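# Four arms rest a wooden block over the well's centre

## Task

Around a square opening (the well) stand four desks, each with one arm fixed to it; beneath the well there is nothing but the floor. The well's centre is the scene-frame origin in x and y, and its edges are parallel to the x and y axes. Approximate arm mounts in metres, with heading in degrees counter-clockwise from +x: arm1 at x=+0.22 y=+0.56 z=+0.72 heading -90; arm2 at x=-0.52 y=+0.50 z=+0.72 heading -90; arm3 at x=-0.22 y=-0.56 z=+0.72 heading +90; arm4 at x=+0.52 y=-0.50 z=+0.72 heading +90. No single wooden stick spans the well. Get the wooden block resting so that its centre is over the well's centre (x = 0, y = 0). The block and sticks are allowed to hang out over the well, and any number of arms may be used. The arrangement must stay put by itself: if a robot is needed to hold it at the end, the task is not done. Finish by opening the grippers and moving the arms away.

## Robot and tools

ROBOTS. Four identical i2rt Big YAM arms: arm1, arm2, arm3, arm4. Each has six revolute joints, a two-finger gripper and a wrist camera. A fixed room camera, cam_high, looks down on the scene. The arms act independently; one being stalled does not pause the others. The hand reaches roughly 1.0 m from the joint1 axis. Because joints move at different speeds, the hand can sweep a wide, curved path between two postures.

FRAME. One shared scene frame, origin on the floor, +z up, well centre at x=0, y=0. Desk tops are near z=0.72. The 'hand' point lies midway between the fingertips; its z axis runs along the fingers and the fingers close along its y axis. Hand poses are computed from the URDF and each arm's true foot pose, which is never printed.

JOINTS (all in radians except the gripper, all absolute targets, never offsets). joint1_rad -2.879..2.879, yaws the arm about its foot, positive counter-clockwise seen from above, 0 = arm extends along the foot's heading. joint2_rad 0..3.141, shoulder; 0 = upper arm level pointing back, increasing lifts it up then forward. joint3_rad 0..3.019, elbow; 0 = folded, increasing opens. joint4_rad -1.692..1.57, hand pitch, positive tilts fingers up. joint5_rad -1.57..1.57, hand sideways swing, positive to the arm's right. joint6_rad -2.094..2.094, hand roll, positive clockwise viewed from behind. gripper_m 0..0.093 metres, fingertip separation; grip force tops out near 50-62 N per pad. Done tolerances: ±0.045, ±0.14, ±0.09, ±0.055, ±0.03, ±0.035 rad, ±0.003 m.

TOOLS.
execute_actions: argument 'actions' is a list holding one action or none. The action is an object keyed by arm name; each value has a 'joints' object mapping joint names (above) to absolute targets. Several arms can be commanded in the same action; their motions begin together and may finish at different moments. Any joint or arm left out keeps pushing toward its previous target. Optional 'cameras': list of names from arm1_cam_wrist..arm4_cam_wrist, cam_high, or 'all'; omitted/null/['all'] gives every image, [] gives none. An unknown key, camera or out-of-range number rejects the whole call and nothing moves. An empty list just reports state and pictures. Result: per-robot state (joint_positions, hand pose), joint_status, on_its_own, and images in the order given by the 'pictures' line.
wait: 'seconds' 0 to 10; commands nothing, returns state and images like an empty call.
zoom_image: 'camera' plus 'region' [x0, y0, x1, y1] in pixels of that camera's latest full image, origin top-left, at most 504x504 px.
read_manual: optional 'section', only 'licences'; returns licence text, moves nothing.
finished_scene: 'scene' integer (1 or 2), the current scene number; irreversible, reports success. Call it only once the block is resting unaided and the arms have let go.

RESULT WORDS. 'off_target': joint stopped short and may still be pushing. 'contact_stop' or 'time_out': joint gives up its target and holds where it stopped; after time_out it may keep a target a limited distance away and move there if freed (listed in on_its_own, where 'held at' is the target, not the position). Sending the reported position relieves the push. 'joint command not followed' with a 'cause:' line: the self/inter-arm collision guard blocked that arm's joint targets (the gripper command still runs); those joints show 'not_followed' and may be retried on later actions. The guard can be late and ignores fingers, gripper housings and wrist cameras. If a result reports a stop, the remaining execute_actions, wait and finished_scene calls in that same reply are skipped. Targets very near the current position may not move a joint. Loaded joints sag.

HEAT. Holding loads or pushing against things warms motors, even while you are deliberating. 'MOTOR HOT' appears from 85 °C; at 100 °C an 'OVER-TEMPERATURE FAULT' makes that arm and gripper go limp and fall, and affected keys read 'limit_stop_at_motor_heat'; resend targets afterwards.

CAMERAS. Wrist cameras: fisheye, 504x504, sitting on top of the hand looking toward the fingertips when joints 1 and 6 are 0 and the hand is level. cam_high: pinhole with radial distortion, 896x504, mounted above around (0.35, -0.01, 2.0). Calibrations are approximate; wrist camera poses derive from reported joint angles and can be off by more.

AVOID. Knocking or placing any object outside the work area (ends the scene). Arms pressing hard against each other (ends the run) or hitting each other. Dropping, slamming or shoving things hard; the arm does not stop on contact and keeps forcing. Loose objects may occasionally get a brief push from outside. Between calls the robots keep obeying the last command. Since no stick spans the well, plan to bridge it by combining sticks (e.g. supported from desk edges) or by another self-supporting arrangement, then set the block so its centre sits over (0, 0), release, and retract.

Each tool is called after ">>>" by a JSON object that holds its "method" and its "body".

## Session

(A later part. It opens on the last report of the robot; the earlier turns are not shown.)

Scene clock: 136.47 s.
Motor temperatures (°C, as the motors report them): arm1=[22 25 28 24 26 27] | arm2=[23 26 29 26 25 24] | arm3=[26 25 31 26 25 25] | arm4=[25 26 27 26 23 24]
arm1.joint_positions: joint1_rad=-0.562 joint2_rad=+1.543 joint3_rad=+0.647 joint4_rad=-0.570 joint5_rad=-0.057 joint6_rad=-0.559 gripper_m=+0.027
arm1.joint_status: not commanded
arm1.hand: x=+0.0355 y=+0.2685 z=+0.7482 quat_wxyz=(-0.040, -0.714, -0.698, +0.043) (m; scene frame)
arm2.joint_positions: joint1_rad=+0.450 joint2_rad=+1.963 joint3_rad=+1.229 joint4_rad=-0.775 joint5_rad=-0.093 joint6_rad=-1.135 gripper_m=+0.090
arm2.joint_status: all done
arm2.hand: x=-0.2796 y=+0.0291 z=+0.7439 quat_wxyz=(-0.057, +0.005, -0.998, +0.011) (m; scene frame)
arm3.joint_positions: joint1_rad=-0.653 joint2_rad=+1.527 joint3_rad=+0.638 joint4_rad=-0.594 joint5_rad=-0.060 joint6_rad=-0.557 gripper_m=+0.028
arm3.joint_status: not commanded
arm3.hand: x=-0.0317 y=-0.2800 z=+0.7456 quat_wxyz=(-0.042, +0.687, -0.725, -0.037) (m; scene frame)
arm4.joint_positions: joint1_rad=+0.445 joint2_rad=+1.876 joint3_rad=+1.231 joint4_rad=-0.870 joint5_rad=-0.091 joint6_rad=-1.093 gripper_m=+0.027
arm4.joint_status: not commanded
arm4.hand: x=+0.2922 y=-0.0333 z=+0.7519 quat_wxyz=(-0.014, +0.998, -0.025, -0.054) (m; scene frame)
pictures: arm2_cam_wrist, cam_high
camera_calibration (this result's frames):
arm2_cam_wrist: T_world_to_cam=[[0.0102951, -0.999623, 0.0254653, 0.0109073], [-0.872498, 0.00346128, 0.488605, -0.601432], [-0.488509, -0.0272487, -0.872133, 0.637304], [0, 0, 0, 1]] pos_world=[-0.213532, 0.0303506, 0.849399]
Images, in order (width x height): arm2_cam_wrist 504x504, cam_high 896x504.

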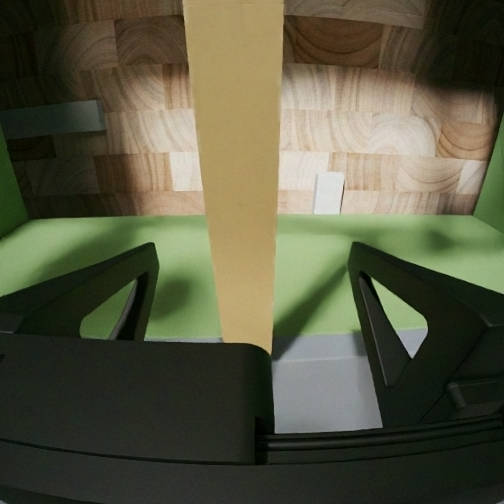

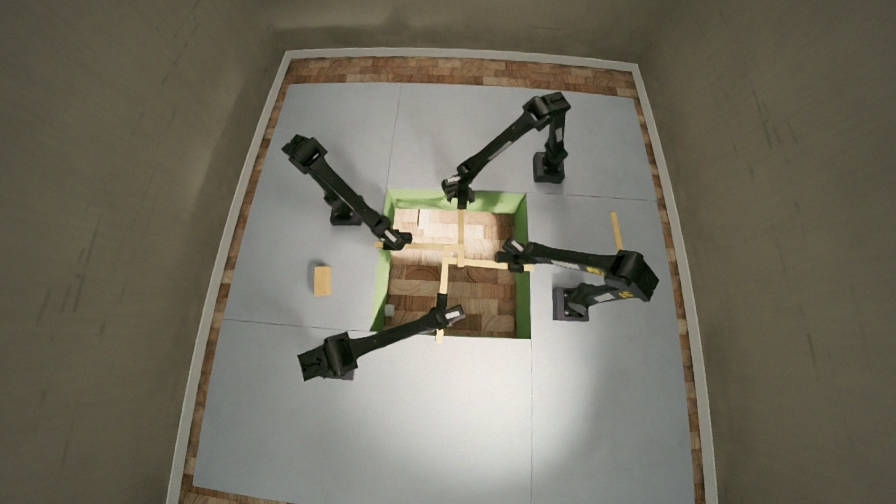

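>>> {"method": "execute_actions", "body": {"actions": [{"arm2":{"joints":{"gripper_m":0.0,"joint1_rad":0.475}}}], "cameras": []}}

>>> {"method": "execute_actions", "body": {"actions": [{"arm3":{"joints":{"gripper_m":0.09}}}], "cameras": ["arm3_cam_wrist","arm2_cam_wrist"]}}

Scene clock: 138.53 s.
Motor temperatures (°C, as the motors report them): arm1=[22 25 28 24 26 27] | arm2=[23 26 29 26 25 24] | arm3=[26 25 31 26 25 25] | arm4=[25 26 28 26 23 24]
arm1.joint_positions: joint1_rad=-0.562 joint2_rad=+1.543 joint3_rad=+0.647 joint4_rad=-0.570 joint5_rad=-0.057 joint6_rad=-0.559 gripper_m=+0.027
arm1.joint_status: not commanded
arm1.hand: x=+0.0355 y=+0.2685 z=+0.7482 quat_wxyz=(-0.040, -0.714, -0.698, +0.043) (m; scene frame)
arm2.joint_positions: joint1_rad=+0.458 joint2_rad=+1.963 joint3_rad=+1.229 joint4_rad=-0.776 joint5_rad=-0.087 joint6_rad=-1.137 gripper_m=+0.027
arm2.joint_status: gripper_m off_target (ended at +0.027, target +0.000); the others done
arm2.hand: x=-0.2764 y=+0.0309 z=+0.7438 quat_wxyz=(-0.054, +0.010, -0.998, +0.011) (m; scene frame)
arm3.joint_positions: joint1_rad=-0.653 joint2_rad=+1.527 joint3_rad=+0.638 joint4_rad=-0.594 joint5_rad=-0.060 joint6_rad=-0.557 gripper_m=+0.028
arm3.joint_status: not commanded
arm3.hand: x=-0.0317 y=-0.2800 z=+0.7456 quat_wxyz=(-0.042, +0.687, -0.725, -0.037) (m; scene frame)
arm4.joint_positions: joint1_rad=+0.445 joint2_rad=+1.876 joint3_rad=+1.231 joint4_rad=-0.870 joint5_rad=-0.090 joint6_rad=-1.093 gripper_m=+0.027
arm4.joint_status: not commanded
arm4.hand: x=+0.2923 y=-0.0332 z=+0.7519 quat_wxyz=(-0.014, +0.998, -0.025, -0.053) (m; scene frame)
pictures: none
No camera images: the call's "cameras" was empty. Leave "cameras" out to get every camera's image.

Scene clock: 139.23 s.
Motor temperatures (°C, as the motors report them): arm1=[22 25 28 24 26 27] | arm2=[23 26 29 26 25 24] | arm3=[26 25 31 26 25 25] | arm4=[25 26 28 26 23 24]
arm1.joint_positions: joint1_rad=-0.562 joint2_rad=+1.543 joint3_rad=+0.647 joint4_rad=-0.570 joint5_rad=-0.057 joint6_rad=-0.559 gripper_m=+0.027
arm1.joint_status: not commanded
arm1.hand: x=+0.0355 y=+0.2685 z=+0.7482 quat_wxyz=(-0.040, -0.714, -0.698, +0.043) (m; scene frame)
arm2.joint_positions: joint1_rad=+0.458 joint2_rad=+1.963 joint3_rad=+1.229 joint4_rad=-0.776 joint5_rad=-0.087 joint6_rad=-1.137 gripper_m=+0.027
arm2.joint_status: not commanded
arm2.hand: x=-0.2764 y=+0.0309 z=+0.7438 quat_wxyz=(-0.054, +0.010, -0.998, +0.011) (m; scene frame)
arm3.joint_positions: joint1_rad=-0.653 joint2_rad=+1.527 joint3_rad=+0.648 joint4_rad=-0.587 joint5_rad=-0.060 joint6_rad=-0.540 gripper_m=+0.090
arm3.joint_status: all done
arm3.hand: x=-0.0278 y=-0.2743 z=+0.7484 quat_wxyz=(-0.050, +0.680, -0.730, -0.039) (m; scene frame)
arm4.joint_positions: joint1_rad=+0.445 joint2_rad=+1.876 joint3_rad=+1.231 joint4_rad=-0.870 joint5_rad=-0.090 joint6_rad=-1.093 gripper_m=+0.027
arm4.joint_status: not commanded
arm4.hand: x=+0.2923 y=-0.0332 z=+0.7519 quat_wxyz=(-0.014, +0.998, -0.025, -0.053) (m; scene frame)
pictures: arm2_cam_wrist, arm3_cam_wrist
camera_calibration (this result's frames):
arm2_cam_wrist: T_world_to_cam=[[0.0207229, -0.99941, 0.0273929, 0.0141805], [-0.869764, -0.00450979, 0.493447, -0.601231], [-0.493032, -0.034051, -0.869345, 0.635698], [0, 0, 0, 1]] pos_world=[-0.209804, 0.0331069, 0.848928]
arm3_cam_wrist: T_world_to_cam=[[0.997121, -0.0757734, 0.00273393, 0.00738423], [-0.0678506, -0.875609, 0.478232, -0.591611], [-0.0338434, -0.477041, -0.878229, 0.64712], [0, 0, 0, 1]] pos_world=[-0.0256034, -0.208757, 0.851227]
Images, in order (width x height): arm2_cam_wrist 504x504, arm3_cam_wrist 504x504.

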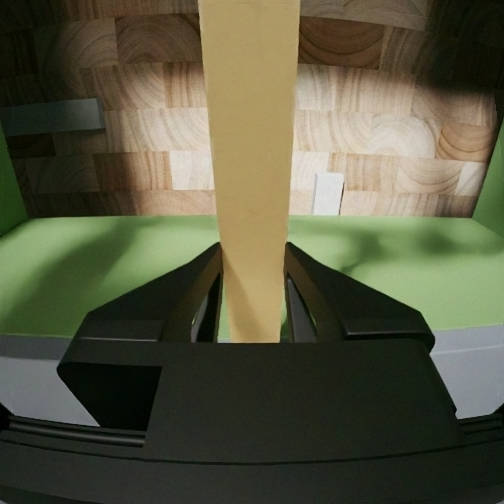

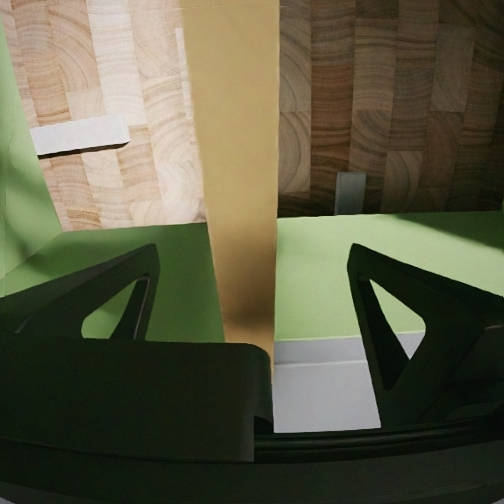

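>>> {"method": "execute_actions", "body": {"actions": [{"arm2":{"joints":{"joint2_rad":1.92,"joint5_rad":-0.08,"joint4_rad":-0.815}},"arm3":{"joints":{"joint2_rad":1.1}}}], "cameras": []}}

>>> {"method": "execute_actions", "body": {"actions": [{"arm2":{"joints":{"joint1_rad":0.42,"joint6_rad":-1.165}},"arm3":{"joints":{"joint1_rad":-1.75,"joint4_rad":-1.0,"joint5_rad":0,"joint6_rad":0}}}], "cameras": ["cam_high","arm3_cam_wrist"]}}

>>> {"method": "zoom_image", "body": {"camera": "cam_high", "region": [350,170,570,350]}}

Scene clock: 143.17 s.
Motor temperatures (°C, as the motors report them): arm1=[22 25 28 24 26 27] | arm2=[23 26 29 26 25 24] | arm3=[26 25 31 26 25 25] | arm4=[25 26 28 26 23 24]
arm1.joint_positions: joint1_rad=-0.562 joint2_rad=+1.543 joint3_rad=+0.647 joint4_rad=-0.570 joint5_rad=-0.057 joint6_rad=-0.559 gripper_m=+0.027
arm1.joint_status: not commanded
arm1.hand: x=+0.0354 y=+0.2683 z=+0.7483 quat_wxyz=(-0.040, -0.714, -0.698, +0.043) (m; scene frame)
arm2.joint_positions: joint1_rad=+0.461 joint2_rad=+1.937 joint3_rad=+1.229 joint4_rad=-0.800 joint5_rad=-0.076 joint6_rad=-1.137 gripper_m=+0.027
arm2.joint_status: all done
arm2.hand: x=-0.2776 y=+0.0322 z=+0.7564 quat_wxyz=(-0.049, +0.012, -0.999, +0.014) (m; scene frame)
arm3.joint_positions: joint1_rad=-0.653 joint2_rad=+1.095 joint3_rad=+0.648 joint4_rad=-0.587 joint5_rad=-0.060 joint6_rad=-0.539 gripper_m=+0.090
arm3.joint_status: all done
arm3.hand: x=-0.0080 y=-0.2454 z=+0.8972 quat_wxyz=(-0.258, +0.661, -0.700, -0.082) (m; scene frame)
arm4.joint_positions: joint1_rad=+0.445 joint2_rad=+1.876 joint3_rad=+1.231 joint4_rad=-0.870 joint5_rad=-0.090 joint6_rad=-1.093 gripper_m=+0.027
arm4.joint_status: not commanded
arm4.hand: x=+0.2923 y=-0.0330 z=+0.7520 quat_wxyz=(-0.014, +0.998, -0.025, -0.053) (m; scene frame)
pictures: none
No camera images: the call's "cameras" was empty. Leave "cameras" out to get every camera's image.

Scene clock: 144.70 s.
Motor temperatures (°C, as the motors report them): arm1=[22 25 28 24 26 27] | arm2=[23 26 29 26 25 24] | arm3=[26 25 32 26 25 25] | arm4=[25 26 28 26 23 24]
arm1.joint_positions: joint1_rad=-0.562 joint2_rad=+1.543 joint3_rad=+0.650 joint4_rad=-0.567 joint5_rad=-0.057 joint6_rad=-0.556 gripper_m=+0.027
arm1.joint_status: not commanded
arm1.hand: x=+0.0343 y=+0.2666 z=+0.7491 quat_wxyz=(-0.041, -0.715, -0.697, +0.046) (m; scene frame)
arm2.joint_positions: joint1_rad=+0.439 joint2_rad=+1.937 joint3_rad=+1.229 joint4_rad=-0.800 joint5_rad=-0.082 joint6_rad=-1.163 gripper_m=+0.027
arm2.joint_status: all done
arm2.hand: x=-0.2871 y=+0.0274 z=+0.7564 quat_wxyz=(-0.052, +0.014, -0.998, +0.014) (m; scene frame)
arm3.joint_positions: joint1_rad=-1.748 joint2_rad=+1.095 joint3_rad=+0.648 joint4_rad=-0.991 joint5_rad=-0.001 joint6_rad=-0.009 gripper_m=+0.090
arm3.joint_status: all done
arm3.hand: x=+0.0652 y=-0.5998 z=+0.8635 quat_wxyz=(-0.070, -0.064, -0.995, +0.002) (m; scene frame)
arm4.joint_positions: joint1_rad=+0.449 joint2_rad=+1.878 joint3_rad=+1.233 joint4_rad=-0.870 joint5_rad=-0.091 joint6_rad=-1.093 gripper_m=+0.027
arm4.joint_status: not commanded
arm4.hand: x=+0.2898 y=-0.0334 z=+0.7519 quat_wxyz=(-0.014, +0.998, -0.023, -0.054) (m; scene frame)
pictures: arm3_cam_wrist, cam_high
camera_calibration (this result's frames):
arm3_cam_wrist: T_world_to_cam=[[-0.132113, -0.991148, -0.01311, -0.571985], [-0.878019, 0.110875, 0.465606, -0.269881], [-0.460031, 0.0730232, -0.884895, 0.959581], [0, 0, 0, 1]] pos_world=[0.128909, -0.607071, 0.967288]
Images, in order (width x height): arm3_cam_wrist 504x504, cam_high 896x504.

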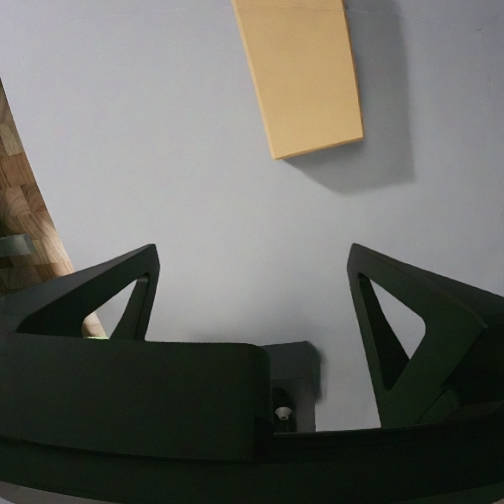

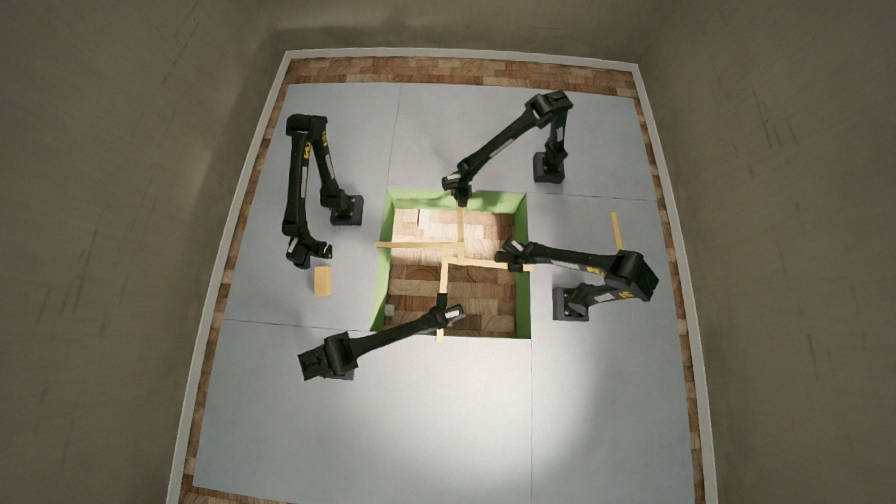

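Region (350, 170, 570, 350) of cam_high's 896x504 image, scaled by 2.291, with more detail than that image has; it fills the top 412 rows of this view, and the rest is white.

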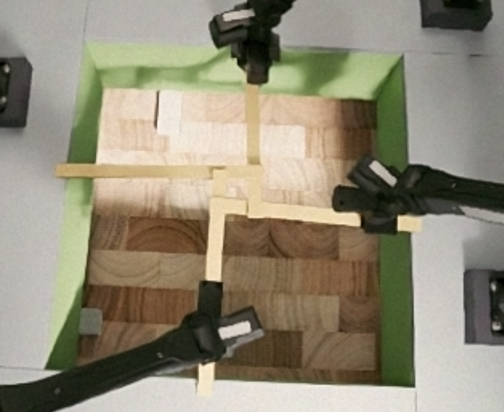

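>>> {"method": "execute_actions", "body": {"actions": [{"arm2":{"joints":{"joint1_rad":0.439,"joint2_rad":1.975,"joint4_rad":-0.765}}}], "cameras": []}}

>>> {"method": "execute_actions", "body": {"actions": [{"arm2":{"joints":{"gripper_m":0.09}},"arm4":{"joints":{"gripper_m":0.09}}}], "cameras": ["cam_high","arm2_cam_wrist","arm4_cam_wrist"]}}

>>> {"method": "zoom_image", "body": {"camera": "cam_high", "region": [420,220,490,284]}}

Scene clock: 147.40 s.
Motor temperatures (°C, as the motors report them): arm1=[22 25 28 24 26 27] | arm2=[23 26 29 26 25 24] | arm3=[26 25 32 26 25 25] | arm4=[25 26 28 26 23 24]
arm1.joint_positions: joint1_rad=-0.562 joint2_rad=+1.543 joint3_rad=+0.650 joint4_rad=-0.567 joint5_rad=-0.057 joint6_rad=-0.555 gripper_m=+0.027
arm1.joint_status: not commanded
arm1.hand: x=+0.0343 y=+0.2666 z=+0.7491 quat_wxyz=(-0.041, -0.715, -0.697, +0.046) (m; scene frame)
arm2.joint_positions: joint1_rad=+0.439 joint2_rad=+1.957 joint3_rad=+1.229 joint4_rad=-0.784 joint5_rad=-0.082 joint6_rad=-1.166 gripper_m=+0.027
arm2.joint_status: all done
arm2.hand: x=-0.2868 y=+0.0269 z=+0.7465 quat_wxyz=(-0.051, +0.015, -0.999, +0.012) (m; scene frame)
arm3.joint_positions: joint1_rad=-1.748 joint2_rad=+1.095 joint3_rad=+0.648 joint4_rad=-0.991 joint5_rad=-0.001 joint6_rad=-0.009 gripper_m=+0.090
arm3.joint_status: not commanded
arm3.hand: x=+0.0652 y=-0.5998 z=+0.8635 quat_wxyz=(-0.070, -0.064, -0.995, +0.002) (m; scene frame)
arm4.joint_positions: joint1_rad=+0.449 joint2_rad=+1.880 joint3_rad=+1.233 joint4_rad=-0.870 joint5_rad=-0.091 joint6_rad=-1.093 gripper_m=+0.027
arm4.joint_status: not commanded
arm4.hand: x=+0.2899 y=-0.0336 z=+0.7509 quat_wxyz=(-0.013, +0.998, -0.023, -0.053) (m; scene frame)
pictures: none
No camera images: the call's "cameras" was empty. Leave "cameras" out to get every camera's image.

Scene clock: 148.10 s.
Motor temperatures (°C, as the motors report them): arm1=[22 25 28 24 26 27] | arm2=[23 26 30 26 25 24] | arm3=[26 25 32 26 25 25] | arm4=[25 26 28 26 23 24]
arm1.joint_positions: joint1_rad=-0.562 joint2_rad=+1.543 joint3_rad=+0.650 joint4_rad=-0.567 joint5_rad=-0.057 joint6_rad=-0.555 gripper_m=+0.027
arm1.joint_status: not commanded
arm1.hand: x=+0.0343 y=+0.2666 z=+0.7491 quat_wxyz=(-0.041, -0.715, -0.697, +0.046) (m; scene frame)
arm2.joint_positions: joint1_rad=+0.439 joint2_rad=+1.957 joint3_rad=+1.229 joint4_rad=-0.783 joint5_rad=-0.082 joint6_rad=-1.166 gripper_m=+0.090
arm2.joint_status: all done
arm2.hand: x=-0.2867 y=+0.0267 z=+0.7465 quat_wxyz=(-0.051, +0.015, -0.998, +0.013) (m; scene frame)
arm3.joint_positions: joint1_rad=-1.748 joint2_rad=+1.095 joint3_rad=+0.648 joint4_rad=-0.991 joint5_rad=-0.001 joint6_rad=-0.009 gripper_m=+0.090
arm3.joint_status: not commanded
arm3.hand: x=+0.0652 y=-0.5998 z=+0.8635 quat_wxyz=(-0.070, -0.064, -0.995, +0.002) (m; scene frame)
arm4.joint_positions: joint1_rad=+0.449 joint2_rad=+1.886 joint3_rad=+1.233 joint4_rad=-0.870 joint5_rad=-0.091 joint6_rad=-1.092 gripper_m=+0.090
arm4.joint_status: all done
arm4.hand: x=+0.2903 y=-0.0343 z=+0.7480 quat_wxyz=(-0.010, +0.998, -0.023, -0.052) (m; scene frame)
pictures: arm2_cam_wrist, arm4_cam_wrist, cam_high
camera_calibration (this result's frames):
arm2_cam_wrist: T_world_to_cam=[[0.0299254, -0.999072, 0.0309779, 0.00998242], [-0.866867, -0.0105109, 0.498428, -0.614245], [-0.49764, -0.0417694, -0.866377, 0.629511], [0, 0, 0, 1]] pos_world=[-0.219497, 0.0298112, 0.851242]
arm4_cam_wrist: T_world_to_cam=[[0.06345, 0.997938, 0.00967257, 0.0104017], [0.866486, -0.0598957, 0.495595, -0.61886], [0.495152, -0.0230643, -0.8685, 0.629835], [0, 0, 0, 1]] pos_world=[0.22371, -0.0329206, 0.853615]
Images, in order (width x height): arm2_cam_wrist 504x504, arm4_cam_wrist 504x504, cam_high 896x504.

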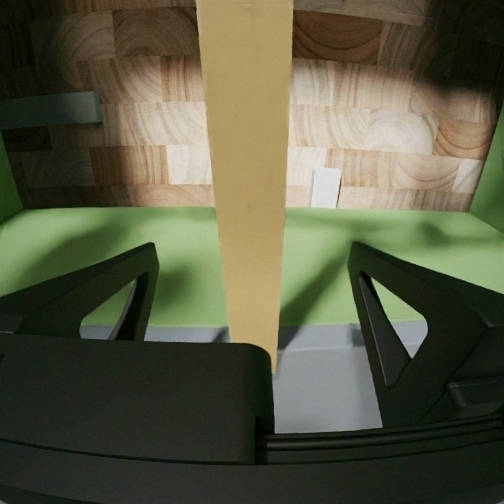

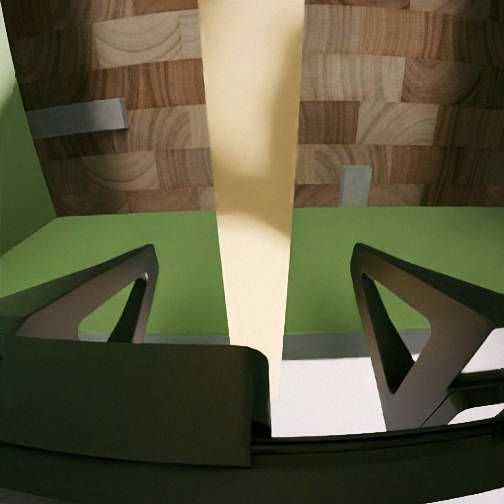

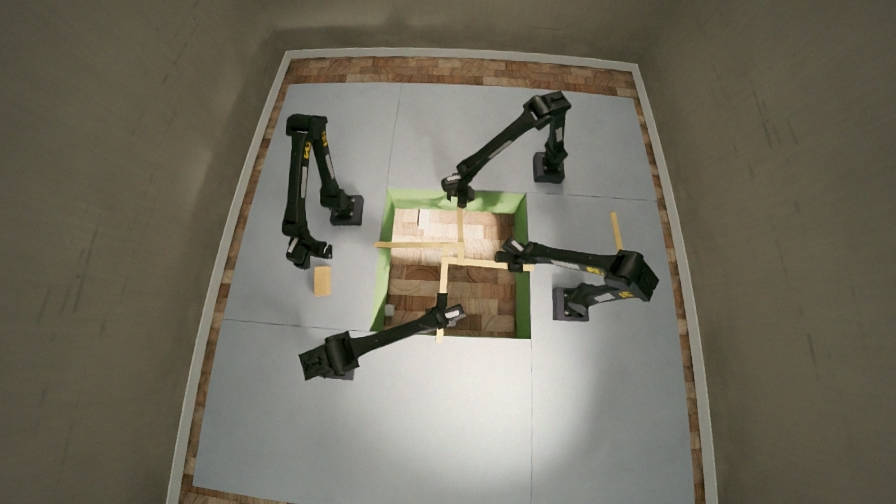

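Region (420, 220, 490, 284) of cam_high's 896x504 image, scaled by 7.200, with more detail than that image has; it fills the top 461 rows of this view, and the rest is white.

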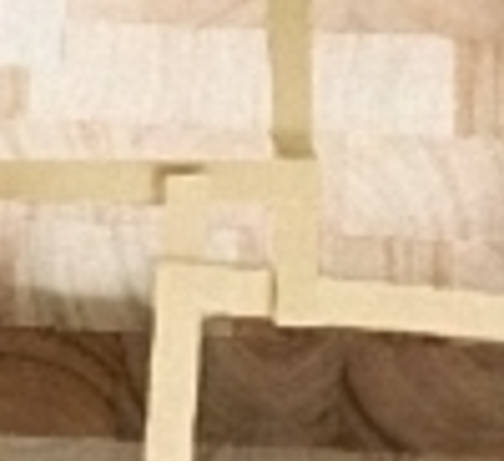

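>>> {"method": "execute_actions", "body": {"actions": [{"arm1":{"joints":{"gripper_m":0.09}},"arm2":{"joints":{"joint2_rad":1.5}},"arm4":{"joints":{"joint2_rad":1.45}},"arm3":{"joints":{"joint1_rad":-1.803,"joint2_rad":1.53,"joint3_rad":0.95,"joint4_rad":-0.937,"joint6_rad":-0.34,"gripper_m":0.093}}}], "cameras": ["cam_high","arm1_cam_wrist","arm3_cam_wrist"]}}

Scene clock: 157.97 s.
Motor temperatures (°C, as the motors report them): arm1=[22 25 28 24 26 27] | arm2=[23 26 30 26 25 24] | arm3=[26 25 33 26 25 25] | arm4=[25 26 28 26 23 24]
arm1.joint_positions: joint1_rad=-0.562 joint2_rad=+1.543 joint3_rad=+0.650 joint4_rad=-0.567 joint5_rad=-0.057 joint6_rad=-0.555 gripper_m=+0.090
arm1.joint_status: all done
arm1.hand: x=+0.0343 y=+0.2666 z=+0.7491 quat_wxyz=(-0.041, -0.715, -0.697, +0.046) (m; scene frame)
arm2.joint_positions: joint1_rad=+0.439 joint2_rad=+1.485 joint3_rad=+1.248 joint4_rad=-0.780 joint5_rad=-0.082 joint6_rad=-1.166 gripper_m=+0.090
arm2.joint_status: all done
arm2.hand: x=-0.2749 y=+0.0005 z=+1.0047 quat_wxyz=(-0.148, +0.024, -0.960, +0.235) (m; scene frame)
arm3.joint_positions: joint1_rad=-1.800 joint2_rad=+1.544 joint3_rad=+0.920 joint4_rad=-0.940 joint5_rad=-0.001 joint6_rad=-0.331 gripper_m=+0.093
arm3.joint_status: all done
arm3.hand: x=+0.1667 y=-0.6343 z=+0.8165 quat_wxyz=(-0.007, +0.071, -0.997, -0.002) (m; scene frame)
arm4.joint_positions: joint1_rad=+0.449 joint2_rad=+1.451 joint3_rad=+1.240 joint4_rad=-0.870 joint5_rad=-0.090 joint6_rad=-1.091 gripper_m=+0.090
arm4.joint_status: all done
arm4.hand: x=+0.2849 y=-0.0255 z=+0.9736 quat_wxyz=(-0.207, +0.967, -0.012, -0.146) (m; scene frame)
pictures: arm1_cam_wrist, arm3_cam_wrist, cam_high
camera_calibration (this result's frames):
arm1_cam_wrist: T_world_to_cam=[[-0.999628, 0.023214, 0.0143362, 0.0153261], [0.0272459, 0.877067, 0.479595, -0.590998], [-0.00144046, 0.479807, -0.877373, 0.652514], [0, 0, 0, 1]] pos_world=[0.0323626, 0.204908, 0.855718]
arm3_cam_wrist: T_world_to_cam=[[0.135038, -0.990795, -0.00947711, -0.64066], [-0.811522, -0.116082, 0.572675, -0.397535], [-0.568504, -0.069642, -0.819728, 0.84162], [0, 0, 0, 1]] pos_world=[0.24237, -0.622298, 0.911486]
Images, in order (width x height): arm1_cam_wrist 504x504, arm3_cam_wrist 504x504, cam_high 896x504.

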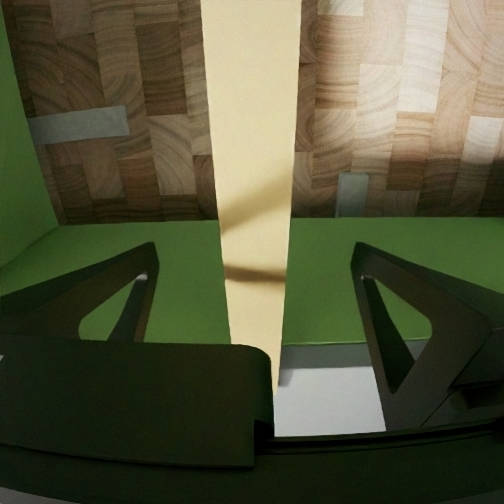

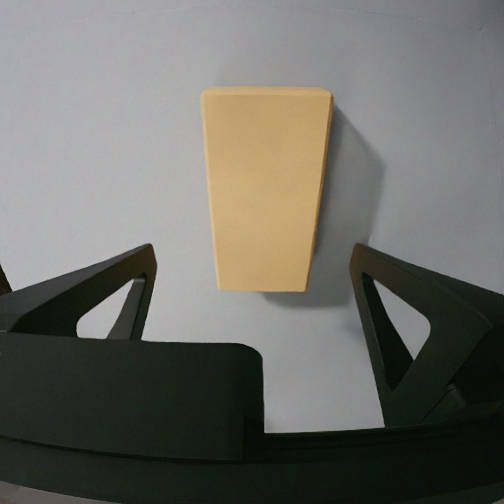

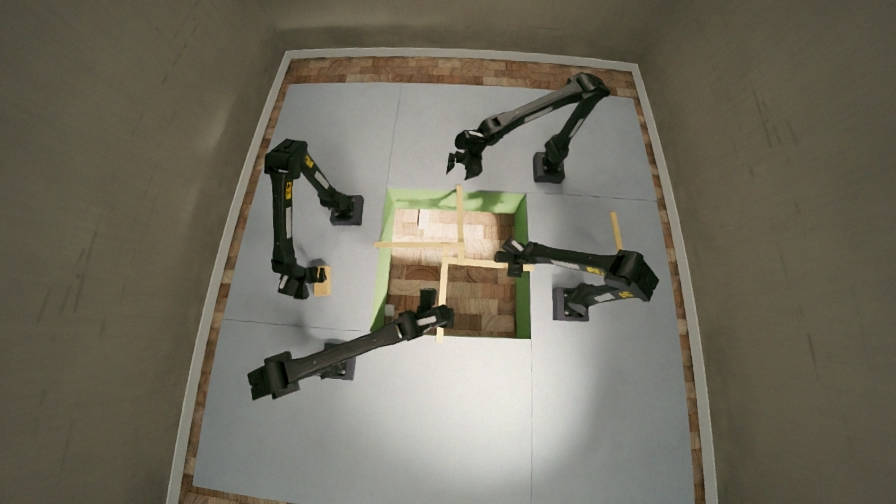

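>>> {"method": "execute_actions", "body": {"actions": [{"arm1":{"joints":{"joint2_rad":1.0}},"arm2":{"joints":{"joint1_rad":-0.3,"joint2_rad":1.0,"joint3_rad":0.9}},"arm4":{"joints":{"joint1_rad":-0.3,"joint2_rad":1.0,"joint3_rad":0.9}},"arm3":{"joints":{"joint1_rad":-1.818,"joint2_rad":1.68,"joint3_rad":0.886,"joint4_rad":-0.74}}}], "cameras": []}}

>>> {"method": "execute_actions", "body": {"actions": [{"arm1":{"joints":{"joint1_rad":0.9}},"arm3":{"joints":{"gripper_m":0}}}], "cameras": ["cam_high","arm3_cam_wrist"]}}

>>> {"method": "zoom_image", "body": {"camera": "cam_high", "region": [350,170,570,350]}}

Scene clock: 162.37 s.
Motor temperatures (°C, as the motors report them): arm1=[22 25 28 24 26 27] | arm2=[23 26 30 26 25 24] | arm3=[26 25 32 26 25 25] | arm4=[25 26 29 26 23 24]
arm1.joint_positions: joint1_rad=-0.562 joint2_rad=+0.999 joint3_rad=+0.650 joint4_rad=-0.567 joint5_rad=-0.057 joint6_rad=-0.555 gripper_m=+0.090
arm1.joint_status: all done
arm1.hand: x=+0.0130 y=+0.2357 z=+0.9399 quat_wxyz=(-0.096, -0.673, -0.666, +0.306) (m; scene frame)
arm2.joint_positions: joint1_rad=-0.293 joint2_rad=+0.988 joint3_rad=+0.918 joint4_rad=-0.777 joint5_rad=-0.080 joint6_rad=-1.166 gripper_m=+0.090
arm2.joint_status: all done
arm2.hand: x=-0.6304 y=+0.1020 z=+1.0619 quat_wxyz=(-0.058, -0.310, -0.881, +0.353) (m; scene frame)
arm3.joint_positions: joint1_rad=-1.811 joint2_rad=+1.698 joint3_rad=+0.877 joint4_rad=-0.752 joint5_rad=-0.001 joint6_rad=-0.331 gripper_m=+0.093
arm3.joint_status: all done
arm3.hand: x=+0.1723 y=-0.6392 z=+0.7469 quat_wxyz=(-0.003, +0.065, -0.998, -0.003) (m; scene frame)
arm4.joint_positions: joint1_rad=-0.292 joint2_rad=+0.996 joint3_rad=+0.909 joint4_rad=-0.867 joint5_rad=-0.088 joint6_rad=-1.091 gripper_m=+0.090
arm4.joint_status: all done
arm4.hand: x=+0.6277 y=-0.1237 z=+1.0053 quat_wxyz=(-0.306, +0.881, -0.354, -0.071) (m; scene frame)
pictures: none
No camera images: the call's "cameras" was empty. Leave "cameras" out to get every camera's image.

Scene clock: 164.07 s.
Motor temperatures (°C, as the motors report them): arm1=[22 25 29 24 26 27] | arm2=[23 26 30 26 25 24] | arm3=[26 25 32 26 25 25] | arm4=[25 26 28 26 23 24]
arm1.joint_positions: joint1_rad=+0.893 joint2_rad=+0.999 joint3_rad=+0.650 joint4_rad=-0.567 joint5_rad=-0.054 joint6_rad=-0.555 gripper_m=+0.090
arm1.joint_status: all done
arm1.hand: x=+0.5144 y=+0.3203 z=+0.9426 quat_wxyz=(-0.278, -0.060, -0.944, +0.167) (m; scene frame)
arm2.joint_positions: joint1_rad=-0.293 joint2_rad=+0.988 joint3_rad=+0.918 joint4_rad=-0.777 joint5_rad=-0.080 joint6_rad=-1.166 gripper_m=+0.090
arm2.joint_status: not commanded
arm2.hand: x=-0.6304 y=+0.1020 z=+1.0619 quat_wxyz=(-0.058, -0.310, -0.881, +0.353) (m; scene frame)
arm3.joint_positions: joint1_rad=-1.811 joint2_rad=+1.698 joint3_rad=+0.877 joint4_rad=-0.750 joint5_rad=-0.001 joint6_rad=-0.332 gripper_m=+0.070
arm3.joint_status: gripper_m off_target (ended at +0.070, target +0.000)
arm3.hand: x=+0.1727 y=-0.6392 z=+0.7469 quat_wxyz=(-0.004, +0.066, -0.998, -0.003) (m; scene frame)
arm4.joint_positions: joint1_rad=-0.292 joint2_rad=+0.996 joint3_rad=+0.909 joint4_rad=-0.867 joint5_rad=-0.088 joint6_rad=-1.091 gripper_m=+0.090
arm4.joint_status: not commanded
arm4.hand: x=+0.6277 y=-0.1237 z=+1.0053 quat_wxyz=(-0.306, +0.881, -0.354, -0.071) (m; scene frame)
pictures: arm3_cam_wrist, cam_high
camera_calibration (this result's frames):
arm3_cam_wrist: T_world_to_cam=[[0.125559, -0.992014, -0.0119897, -0.644301], [-0.808949, -0.10937, 0.577615, -0.353238], [-0.574314, -0.062826, -0.816221, 0.790307], [0, 0, 0, 1]] pos_world=[0.24903, -0.628137, 0.841376]
Images, in order (width x height): arm3_cam_wrist 504x504, cam_high 896x504.

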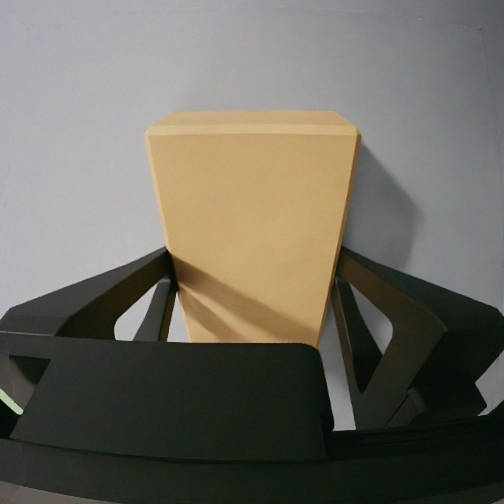

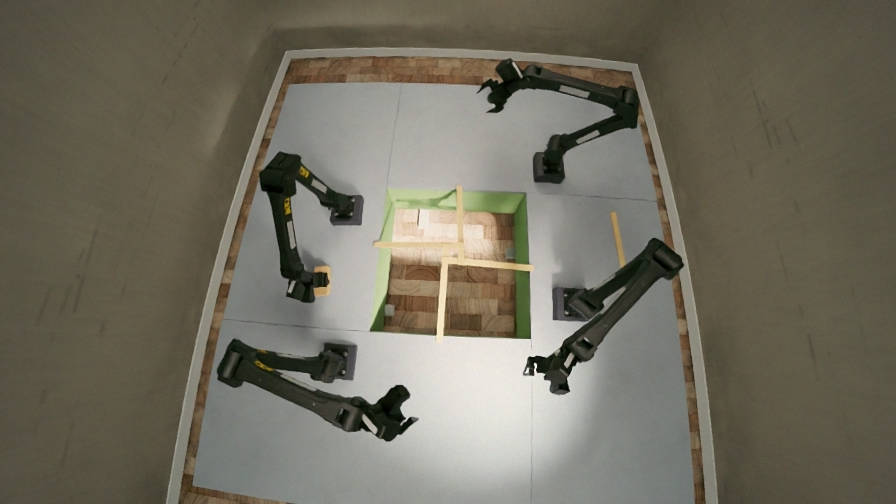

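Region (350, 170, 570, 350) of cam_high's 896x504 image, scaled by 2.291, with more detail than that image has; it fills the top 412 rows of this view, and the rest is white.

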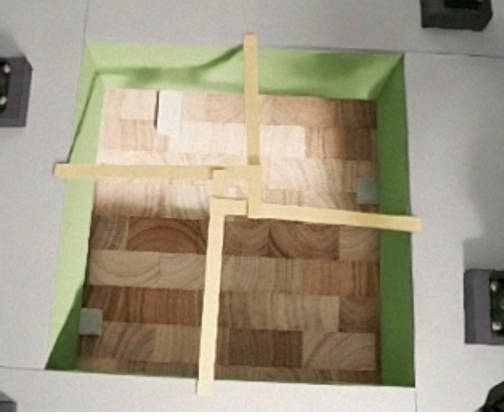

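>>> {"method": "execute_actions", "body": {"actions": [{"arm3":{"joints":{"joint2_rad":1.5,"joint3_rad":1.15,"joint4_rad":-1.15}}}], "cameras": []}}

>>> {"method": "execute_actions", "body": {"actions": [{"arm3":{"joints":{"joint1_rad":-0.413,"joint2_rad":1.85,"joint3_rad":1.69,"joint4_rad":-1.2,"joint6_rad":1.275}}}], "cameras": []}}

>>> {"method": "execute_actions", "body": {"actions": [{"arm3":{"joints":{"joint2_rad":1.99}}}], "cameras": ["cam_high","arm3_cam_wrist"]}}

>>> {"method": "zoom_image", "body": {"camera": "cam_high", "region": [350,170,570,350]}}

Scene clock: 169.50 s.
Motor temperatures (°C, as the motors report them): arm1=[22 25 30 24 26 27] | arm2=[23 26 30 26 25 24] | arm3=[26 25 32 26 25 25] | arm4=[25 26 28 26 23 24]
arm1.joint_positions: joint1_rad=+0.893 joint2_rad=+0.999 joint3_rad=+0.650 joint4_rad=-0.567 joint5_rad=-0.054 joint6_rad=-0.555 gripper_m=+0.090
arm1.joint_status: not commanded
arm1.hand: x=+0.5144 y=+0.3203 z=+0.9426 quat_wxyz=(-0.278, -0.060, -0.944, +0.167) (m; scene frame)
arm2.joint_positions: joint1_rad=-0.293 joint2_rad=+0.988 joint3_rad=+0.918 joint4_rad=-0.777 joint5_rad=-0.080 joint6_rad=-1.166 gripper_m=+0.090
arm2.joint_status: not commanded
arm2.hand: x=-0.6304 y=+0.1020 z=+1.0619 quat_wxyz=(-0.058, -0.310, -0.881, +0.353) (m; scene frame)
arm3.joint_positions: joint1_rad=-1.811 joint2_rad=+1.505 joint3_rad=+1.127 joint4_rad=-1.141 joint5_rad=-0.001 joint6_rad=-0.332 gripper_m=+0.070
arm3.joint_status: all done
arm3.hand: x=+0.2059 y=-0.6469 z=+0.9014 quat_wxyz=(-0.030, +0.066, -0.997, +0.004) (m; scene frame)
arm4.joint_positions: joint1_rad=-0.292 joint2_rad=+0.996 joint3_rad=+0.909 joint4_rad=-0.867 joint5_rad=-0.088 joint6_rad=-1.091 gripper_m=+0.090
arm4.joint_status: not commanded
arm4.hand: x=+0.6277 y=-0.1237 z=+1.0053 quat_wxyz=(-0.306, +0.881, -0.354, -0.071) (m; scene frame)
pictures: none
No camera images: the call's "cameras" was empty. Leave "cameras" out to get every camera's image.

Scene clock: 171.67 s.
Motor temperatures (°C, as the motors report them): arm1=[22 25 30 24 26 27] | arm2=[23 26 30 26 25 24] | arm3=[26 25 32 26 25 25] | arm4=[25 26 28 26 23 24]
arm1.joint_positions: joint1_rad=+0.893 joint2_rad=+0.999 joint3_rad=+0.650 joint4_rad=-0.567 joint5_rad=-0.054 joint6_rad=-0.555 gripper_m=+0.090
arm1.joint_status: not commanded
arm1.hand: x=+0.5144 y=+0.3203 z=+0.9426 quat_wxyz=(-0.278, -0.060, -0.944, +0.167) (m; scene frame)
arm2.joint_positions: joint1_rad=-0.293 joint2_rad=+0.988 joint3_rad=+0.918 joint4_rad=-0.777 joint5_rad=-0.080 joint6_rad=-1.166 gripper_m=+0.090
arm2.joint_status: not commanded
arm2.hand: x=-0.6304 y=+0.1020 z=+1.0619 quat_wxyz=(-0.058, -0.310, -0.881, +0.353) (m; scene frame)
arm3.joint_positions: joint1_rad=-0.409 joint2_rad=+1.896 joint3_rad=+1.658 joint4_rad=-1.193 joint5_rad=-0.002 joint6_rad=+1.266 gripper_m=+0.070
arm3.joint_status: all done
arm3.hand: x=+0.0029 y=+0.0108 z=+0.9108 quat_wxyz=(-0.026, -0.031, -0.997, -0.069) (m; scene frame)
arm4.joint_positions: joint1_rad=-0.292 joint2_rad=+0.996 joint3_rad=+0.909 joint4_rad=-0.867 joint5_rad=-0.088 joint6_rad=-1.091 gripper_m=+0.090
arm4.joint_status: not commanded
arm4.hand: x=+0.6277 y=-0.1237 z=+1.0053 quat_wxyz=(-0.306, +0.881, -0.354, -0.071) (m; scene frame)
pictures: none
No camera images: the call's "cameras" was empty. Leave "cameras" out to get every camera's image.

Scene clock: 172.70 s.
Motor temperatures (°C, as the motors report them): arm1=[22 25 30 24 26 27] | arm2=[23 26 30 26 25 24] | arm3=[26 26 32 26 25 25] | arm4=[25 26 28 26 23 24]
arm1.joint_positions: joint1_rad=+0.893 joint2_rad=+0.999 joint3_rad=+0.650 joint4_rad=-0.567 joint5_rad=-0.054 joint6_rad=-0.555 gripper_m=+0.090
arm1.joint_status: not commanded
arm1.hand: x=+0.5144 y=+0.3203 z=+0.9426 quat_wxyz=(-0.278, -0.060, -0.944, +0.167) (m; scene frame)
arm2.joint_positions: joint1_rad=-0.293 joint2_rad=+0.988 joint3_rad=+0.918 joint4_rad=-0.777 joint5_rad=-0.080 joint6_rad=-1.166 gripper_m=+0.090
arm2.joint_status: not commanded
arm2.hand: x=-0.6304 y=+0.1020 z=+1.0619 quat_wxyz=(-0.058, -0.310, -0.881, +0.353) (m; scene frame)
arm3.joint_positions: joint1_rad=-0.409 joint2_rad=+2.031 joint3_rad=+1.658 joint4_rad=-1.193 joint5_rad=-0.002 joint6_rad=+1.266 gripper_m=+0.070
arm3.joint_status: all done
arm3.hand: x=+0.0017 y=+0.0067 z=+0.8312 quat_wxyz=(-0.004, -0.032, -0.999, -0.005) (m; scene frame)
arm4.joint_positions: joint1_rad=-0.292 joint2_rad=+0.996 joint3_rad=+0.909 joint4_rad=-0.867 joint5_rad=-0.088 joint6_rad=-1.091 gripper_m=+0.090
arm4.joint_status: not commanded
arm4.hand: x=+0.6277 y=-0.1237 z=+1.0053 quat_wxyz=(-0.306, +0.881, -0.354, -0.071) (m; scene frame)
pictures: arm3_cam_wrist, cam_high
camera_calibration (this result's frames):
arm3_cam_wrist: T_world_to_cam=[[-0.0700816, -0.997379, -0.0179742, 0.0242426], [-0.813932, 0.0467558, 0.579076, -0.471819], [-0.576718, 0.0552123, -0.815076, 0.799805], [0, 0, 0, 1]] pos_world=[0.0789318, 0.00208029, 0.925556]
Images, in order (width x height): arm3_cam_wrist 504x504, cam_high 896x504.

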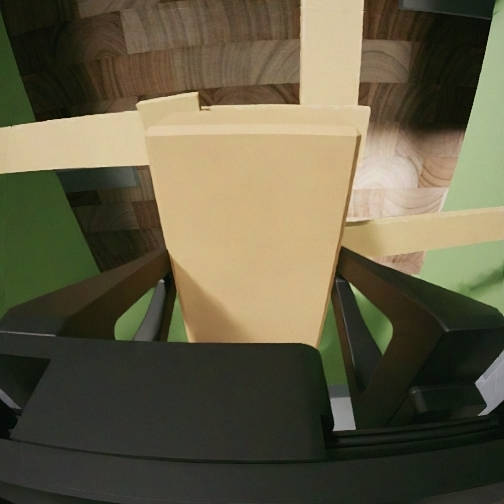

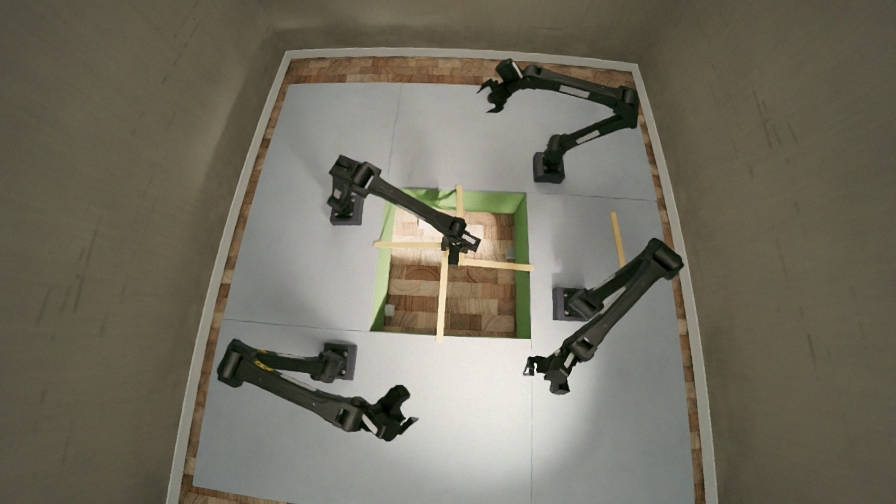

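Region (350, 170, 570, 350) of cam_high's 896x504 image, scaled by 2.291, with more detail than that image has; it fills the top 412 rows of this view, and the rest is white.

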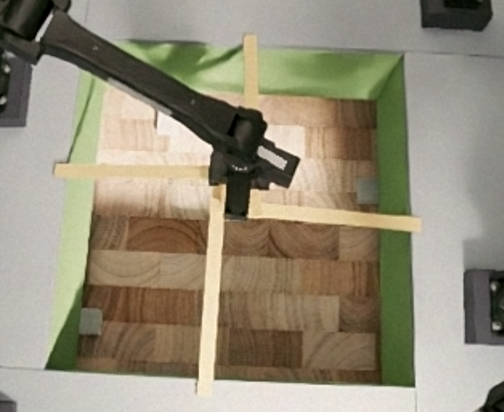

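>>> {"method": "execute_actions", "body": {"actions": [], "cameras": ["cam_high","arm3_cam_wrist"]}}

>>> {"method": "zoom_image", "body": {"camera": "cam_high", "region": [350,170,570,350]}}

Scene clock: 182.17 s.
Motor temperatures (°C, as the motors report them): arm1=[22 25 31 24 26 27] | arm2=[23 26 30 26 25 24] | arm3=[26 26 33 26 25 25] | arm4=[25 25 28 26 23 24]
arm1.joint_positions: joint1_rad=+0.893 joint2_rad=+0.999 joint3_rad=+0.650 joint4_rad=-0.567 joint5_rad=-0.054 joint6_rad=-0.555 gripper_m=+0.090
arm1.joint_status: not commanded
arm1.hand: x=+0.5144 y=+0.3203 z=+0.9426 quat_wxyz=(-0.278, -0.060, -0.944, +0.167) (m; scene frame)
arm2.joint_positions: joint1_rad=-0.293 joint2_rad=+0.988 joint3_rad=+0.918 joint4_rad=-0.777 joint5_rad=-0.080 joint6_rad=-1.166 gripper_m=+0.090
arm2.joint_status: not commanded
arm2.hand: x=-0.6304 y=+0.1020 z=+1.0619 quat_wxyz=(-0.058, -0.310, -0.881, +0.353) (m; scene frame)
arm3.joint_positions: joint1_rad=-0.409 joint2_rad=+2.031 joint3_rad=+1.658 joint4_rad=-1.193 joint5_rad=-0.002 joint6_rad=+1.266 gripper_m=+0.070
arm3.joint_status: all done
arm3.hand: x=+0.0017 y=+0.0067 z=+0.8312 quat_wxyz=(-0.004, -0.032, -0.999, -0.005) (m; scene frame)
arm4.joint_positions: joint1_rad=-0.292 joint2_rad=+0.996 joint3_rad=+0.909 joint4_rad=-0.867 joint5_rad=-0.088 joint6_rad=-1.091 gripper_m=+0.090
arm4.joint_status: not commanded
arm4.hand: x=+0.6277 y=-0.1237 z=+1.0053 quat_wxyz=(-0.306, +0.881, -0.354, -0.071) (m; scene frame)
pictures: arm3_cam_wrist, cam_high
camera_calibration (this result's frames):
arm3_cam_wrist: T_world_to_cam=[[-0.0700816, -0.997379, -0.0179742, 0.0242426], [-0.813932, 0.0467558, 0.579076, -0.471819], [-0.576718, 0.0552123, -0.815076, 0.799805], [0, 0, 0, 1]] pos_world=[0.0789318, 0.00208029, 0.925556]
Images, in order (width x height): arm3_cam_wrist 504x504, cam_high 896x504.

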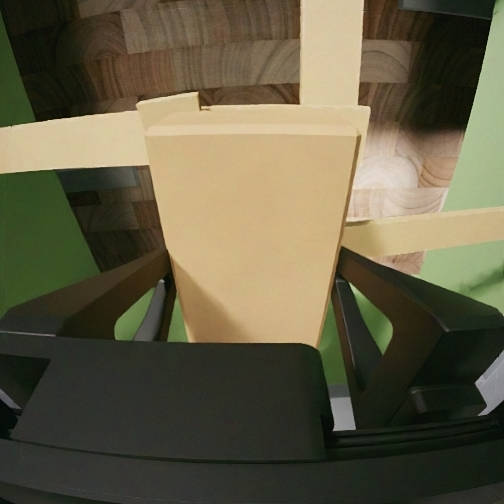

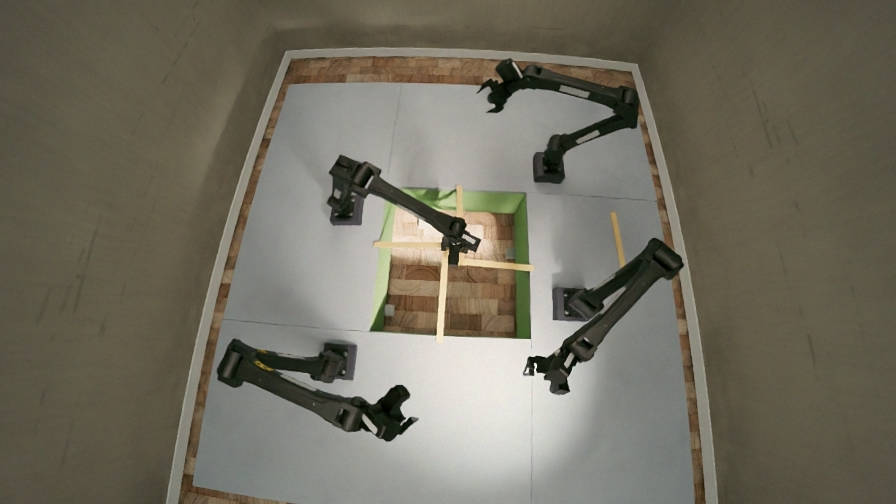

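Region (350, 170, 570, 350) of cam_high's 896x504 image, scaled by 2.291, with more detail than that image has; it fills the top 412 rows of this view, and the rest is white.

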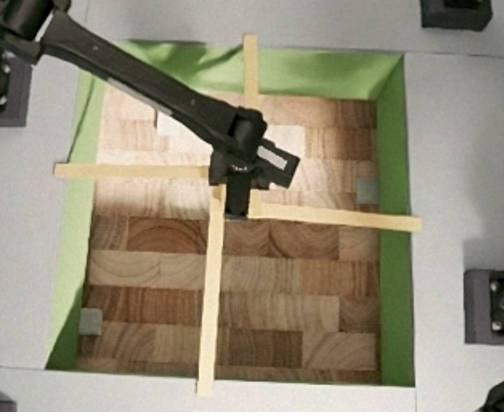

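>>> {"method": "execute_actions", "body": {"actions": [{"arm3":{"joints":{"joint2_rad":2.065,"joint3_rad":1.645,"joint4_rad":-1.15,"joint1_rad":-0.43}}}], "cameras": ["arm3_cam_wrist"]}}

Scene clock: 183.83 s.
Motor temperatures (°C, as the motors report them): arm1=[22 25 31 24 26 27] | arm2=[23 26 30 26 25 24] | arm3=[26 26 33 26 25 25] | arm4=[25 25 28 26 23 24]
arm1.joint_positions: joint1_rad=+0.893 joint2_rad=+0.999 joint3_rad=+0.650 joint4_rad=-0.567 joint5_rad=-0.054 joint6_rad=-0.555 gripper_m=+0.090
arm1.joint_status: not commanded
arm1.hand: x=+0.5144 y=+0.3203 z=+0.9426 quat_wxyz=(-0.278, -0.060, -0.944, +0.167) (m; scene frame)
arm2.joint_positions: joint1_rad=-0.293 joint2_rad=+0.988 joint3_rad=+0.918 joint4_rad=-0.777 joint5_rad=-0.080 joint6_rad=-1.166 gripper_m=+0.090
arm2.joint_status: not commanded
arm2.hand: x=-0.6304 y=+0.1020 z=+1.0619 quat_wxyz=(-0.058, -0.310, -0.881, +0.353) (m; scene frame)
arm3.joint_positions: joint1_rad=-0.422 joint2_rad=+2.054 joint3_rad=+1.641 joint4_rad=-1.159 joint5_rad=-0.001 joint6_rad=+1.267 gripper_m=+0.070
arm3.joint_status: all done
arm3.hand: x=+0.0096 y=+0.0034 z=+0.8115 quat_wxyz=(-0.003, -0.039, -0.999, -0.002) (m; scene frame)
arm4.joint_positions: joint1_rad=-0.292 joint2_rad=+0.996 joint3_rad=+0.909 joint4_rad=-0.867 joint5_rad=-0.088 joint6_rad=-1.091 gripper_m=+0.090
arm4.joint_status: not commanded
arm4.hand: x=+0.6277 y=-0.1237 z=+1.0053 quat_wxyz=(-0.306, +0.881, -0.354, -0.071) (m; scene frame)
pictures: arm3_cam_wrist
camera_calibration (this result's frames):
arm3_cam_wrist: T_world_to_cam=[[-0.0845932, -0.996346, -0.0117995, 0.0163294], [-0.812623, 0.062132, 0.579468, -0.454295], [-0.576617, 0.0586076, -0.81491, 0.788351], [0, 0, 0, 1]] pos_world=[0.0867871, -0.00170737, 0.905877]
Images, in order (width x height): arm3_cam_wrist 504x504.

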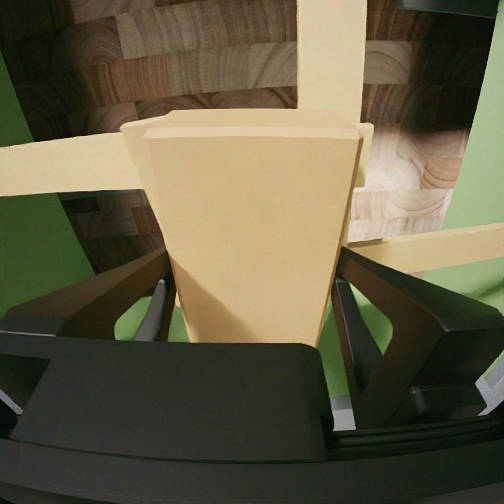

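>>> {"method": "execute_actions", "body": {"actions": [{"arm3":{"joints":{"joint2_rad":2.085,"joint4_rad":-1.135}}}], "cameras": ["arm3_cam_wrist"]}}

Scene clock: 185.03 s.
Motor temperatures (°C, as the motors report them): arm1=[22 25 31 24 26 27] | arm2=[23 25 30 26 25 24] | arm3=[26 26 33 26 25 25] | arm4=[25 25 28 26 23 24]
arm1.joint_positions: joint1_rad=+0.893 joint2_rad=+0.999 joint3_rad=+0.650 joint4_rad=-0.567 joint5_rad=-0.054 joint6_rad=-0.555 gripper_m=+0.090
arm1.joint_status: not commanded
arm1.hand: x=+0.5144 y=+0.3203 z=+0.9426 quat_wxyz=(-0.278, -0.060, -0.944, +0.167) (m; scene frame)
arm2.joint_positions: joint1_rad=-0.293 joint2_rad=+0.988 joint3_rad=+0.918 joint4_rad=-0.777 joint5_rad=-0.080 joint6_rad=-1.166 gripper_m=+0.090
arm2.joint_status: not commanded
arm2.hand: x=-0.6304 y=+0.1020 z=+1.0619 quat_wxyz=(-0.058, -0.310, -0.881, +0.353) (m; scene frame)
arm3.joint_positions: joint1_rad=-0.422 joint2_rad=+2.054 joint3_rad=+1.641 joint4_rad=-1.155 joint5_rad=-0.001 joint6_rad=+1.268 gripper_m=+0.070
arm3.joint_status: all done
arm3.hand: x=+0.0099 y=+0.0042 z=+0.8116 quat_wxyz=(-0.004, -0.040, -0.999, -0.004) (m; scene frame)
arm4.joint_positions: joint1_rad=-0.292 joint2_rad=+0.996 joint3_rad=+0.909 joint4_rad=-0.867 joint5_rad=-0.088 joint6_rad=-1.091 gripper_m=+0.090
arm4.joint_status: not commanded
arm4.hand: x=+0.6277 y=-0.1237 z=+1.0053 quat_wxyz=(-0.306, +0.881, -0.354, -0.071) (m; scene frame)
pictures: arm3_cam_wrist
camera_calibration (this result's frames):
arm3_cam_wrist: T_world_to_cam=[[-0.0849373, -0.996272, -0.0150844, 0.0198054], [-0.813341, 0.0605807, 0.578624, -0.453393], [-0.575553, 0.0614155, -0.815455, 0.788912], [0, 0, 0, 1]] pos_world=[0.0869794, -0.00125295, 0.905965]
Images, in order (width x height): arm3_cam_wrist 504x504.

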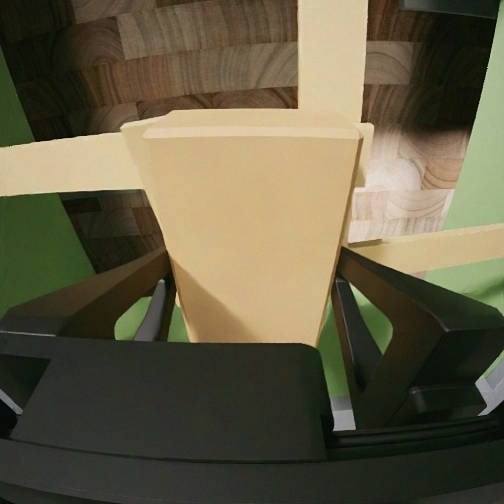

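>>> {"method": "execute_actions", "body": {"actions": [{"arm3":{"joints":{"joint2_rad":2.1}}}], "cameras": ["arm3_cam_wrist"]}}

Scene clock: 186.17 s.
Motor temperatures (°C, as the motors report them): arm1=[22 25 31 24 26 27] | arm2=[23 25 29 26 25 24] | arm3=[26 26 33 26 25 25] | arm4=[25 25 28 26 23 24]
arm1.joint_positions: joint1_rad=+0.893 joint2_rad=+0.999 joint3_rad=+0.650 joint4_rad=-0.567 joint5_rad=-0.054 joint6_rad=-0.555 gripper_m=+0.090
arm1.joint_status: not commanded
arm1.hand: x=+0.5144 y=+0.3203 z=+0.9426 quat_wxyz=(-0.278, -0.060, -0.944, +0.167) (m; scene frame)
arm2.joint_positions: joint1_rad=-0.293 joint2_rad=+0.988 joint3_rad=+0.918 joint4_rad=-0.777 joint5_rad=-0.080 joint6_rad=-1.166 gripper_m=+0.090
arm2.joint_status: not commanded
arm2.hand: x=-0.6304 y=+0.1020 z=+1.0619 quat_wxyz=(-0.058, -0.310, -0.881, +0.353) (m; scene frame)
arm3.joint_positions: joint1_rad=-0.422 joint2_rad=+2.056 joint3_rad=+1.641 joint4_rad=-1.155 joint5_rad=-0.001 joint6_rad=+1.268 gripper_m=+0.070
arm3.joint_status: all done
arm3.hand: x=+0.0099 y=+0.0042 z=+0.8107 quat_wxyz=(-0.004, -0.040, -0.999, -0.003) (m; scene frame)
arm4.joint_positions: joint1_rad=-0.292 joint2_rad=+0.996 joint3_rad=+0.909 joint4_rad=-0.867 joint5_rad=-0.088 joint6_rad=-1.091 gripper_m=+0.090
arm4.joint_status: not commanded
arm4.hand: x=+0.6277 y=-0.1237 z=+1.0053 quat_wxyz=(-0.306, +0.881, -0.354, -0.071) (m; scene frame)
pictures: arm3_cam_wrist
camera_calibration (this result's frames):
arm3_cam_wrist: T_world_to_cam=[[-0.0853298, -0.996254, -0.0139929, 0.0188655], [-0.813069, 0.0615088, 0.578909, -0.45312], [-0.57588, 0.0607754, -0.815272, 0.788035], [0, 0, 0, 1]] pos_world=[0.0870052, -0.00122742, 0.905043]
Images, in order (width x height): arm3_cam_wrist 504x504.

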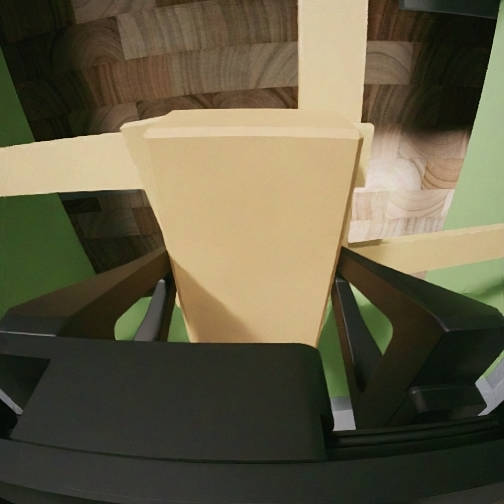

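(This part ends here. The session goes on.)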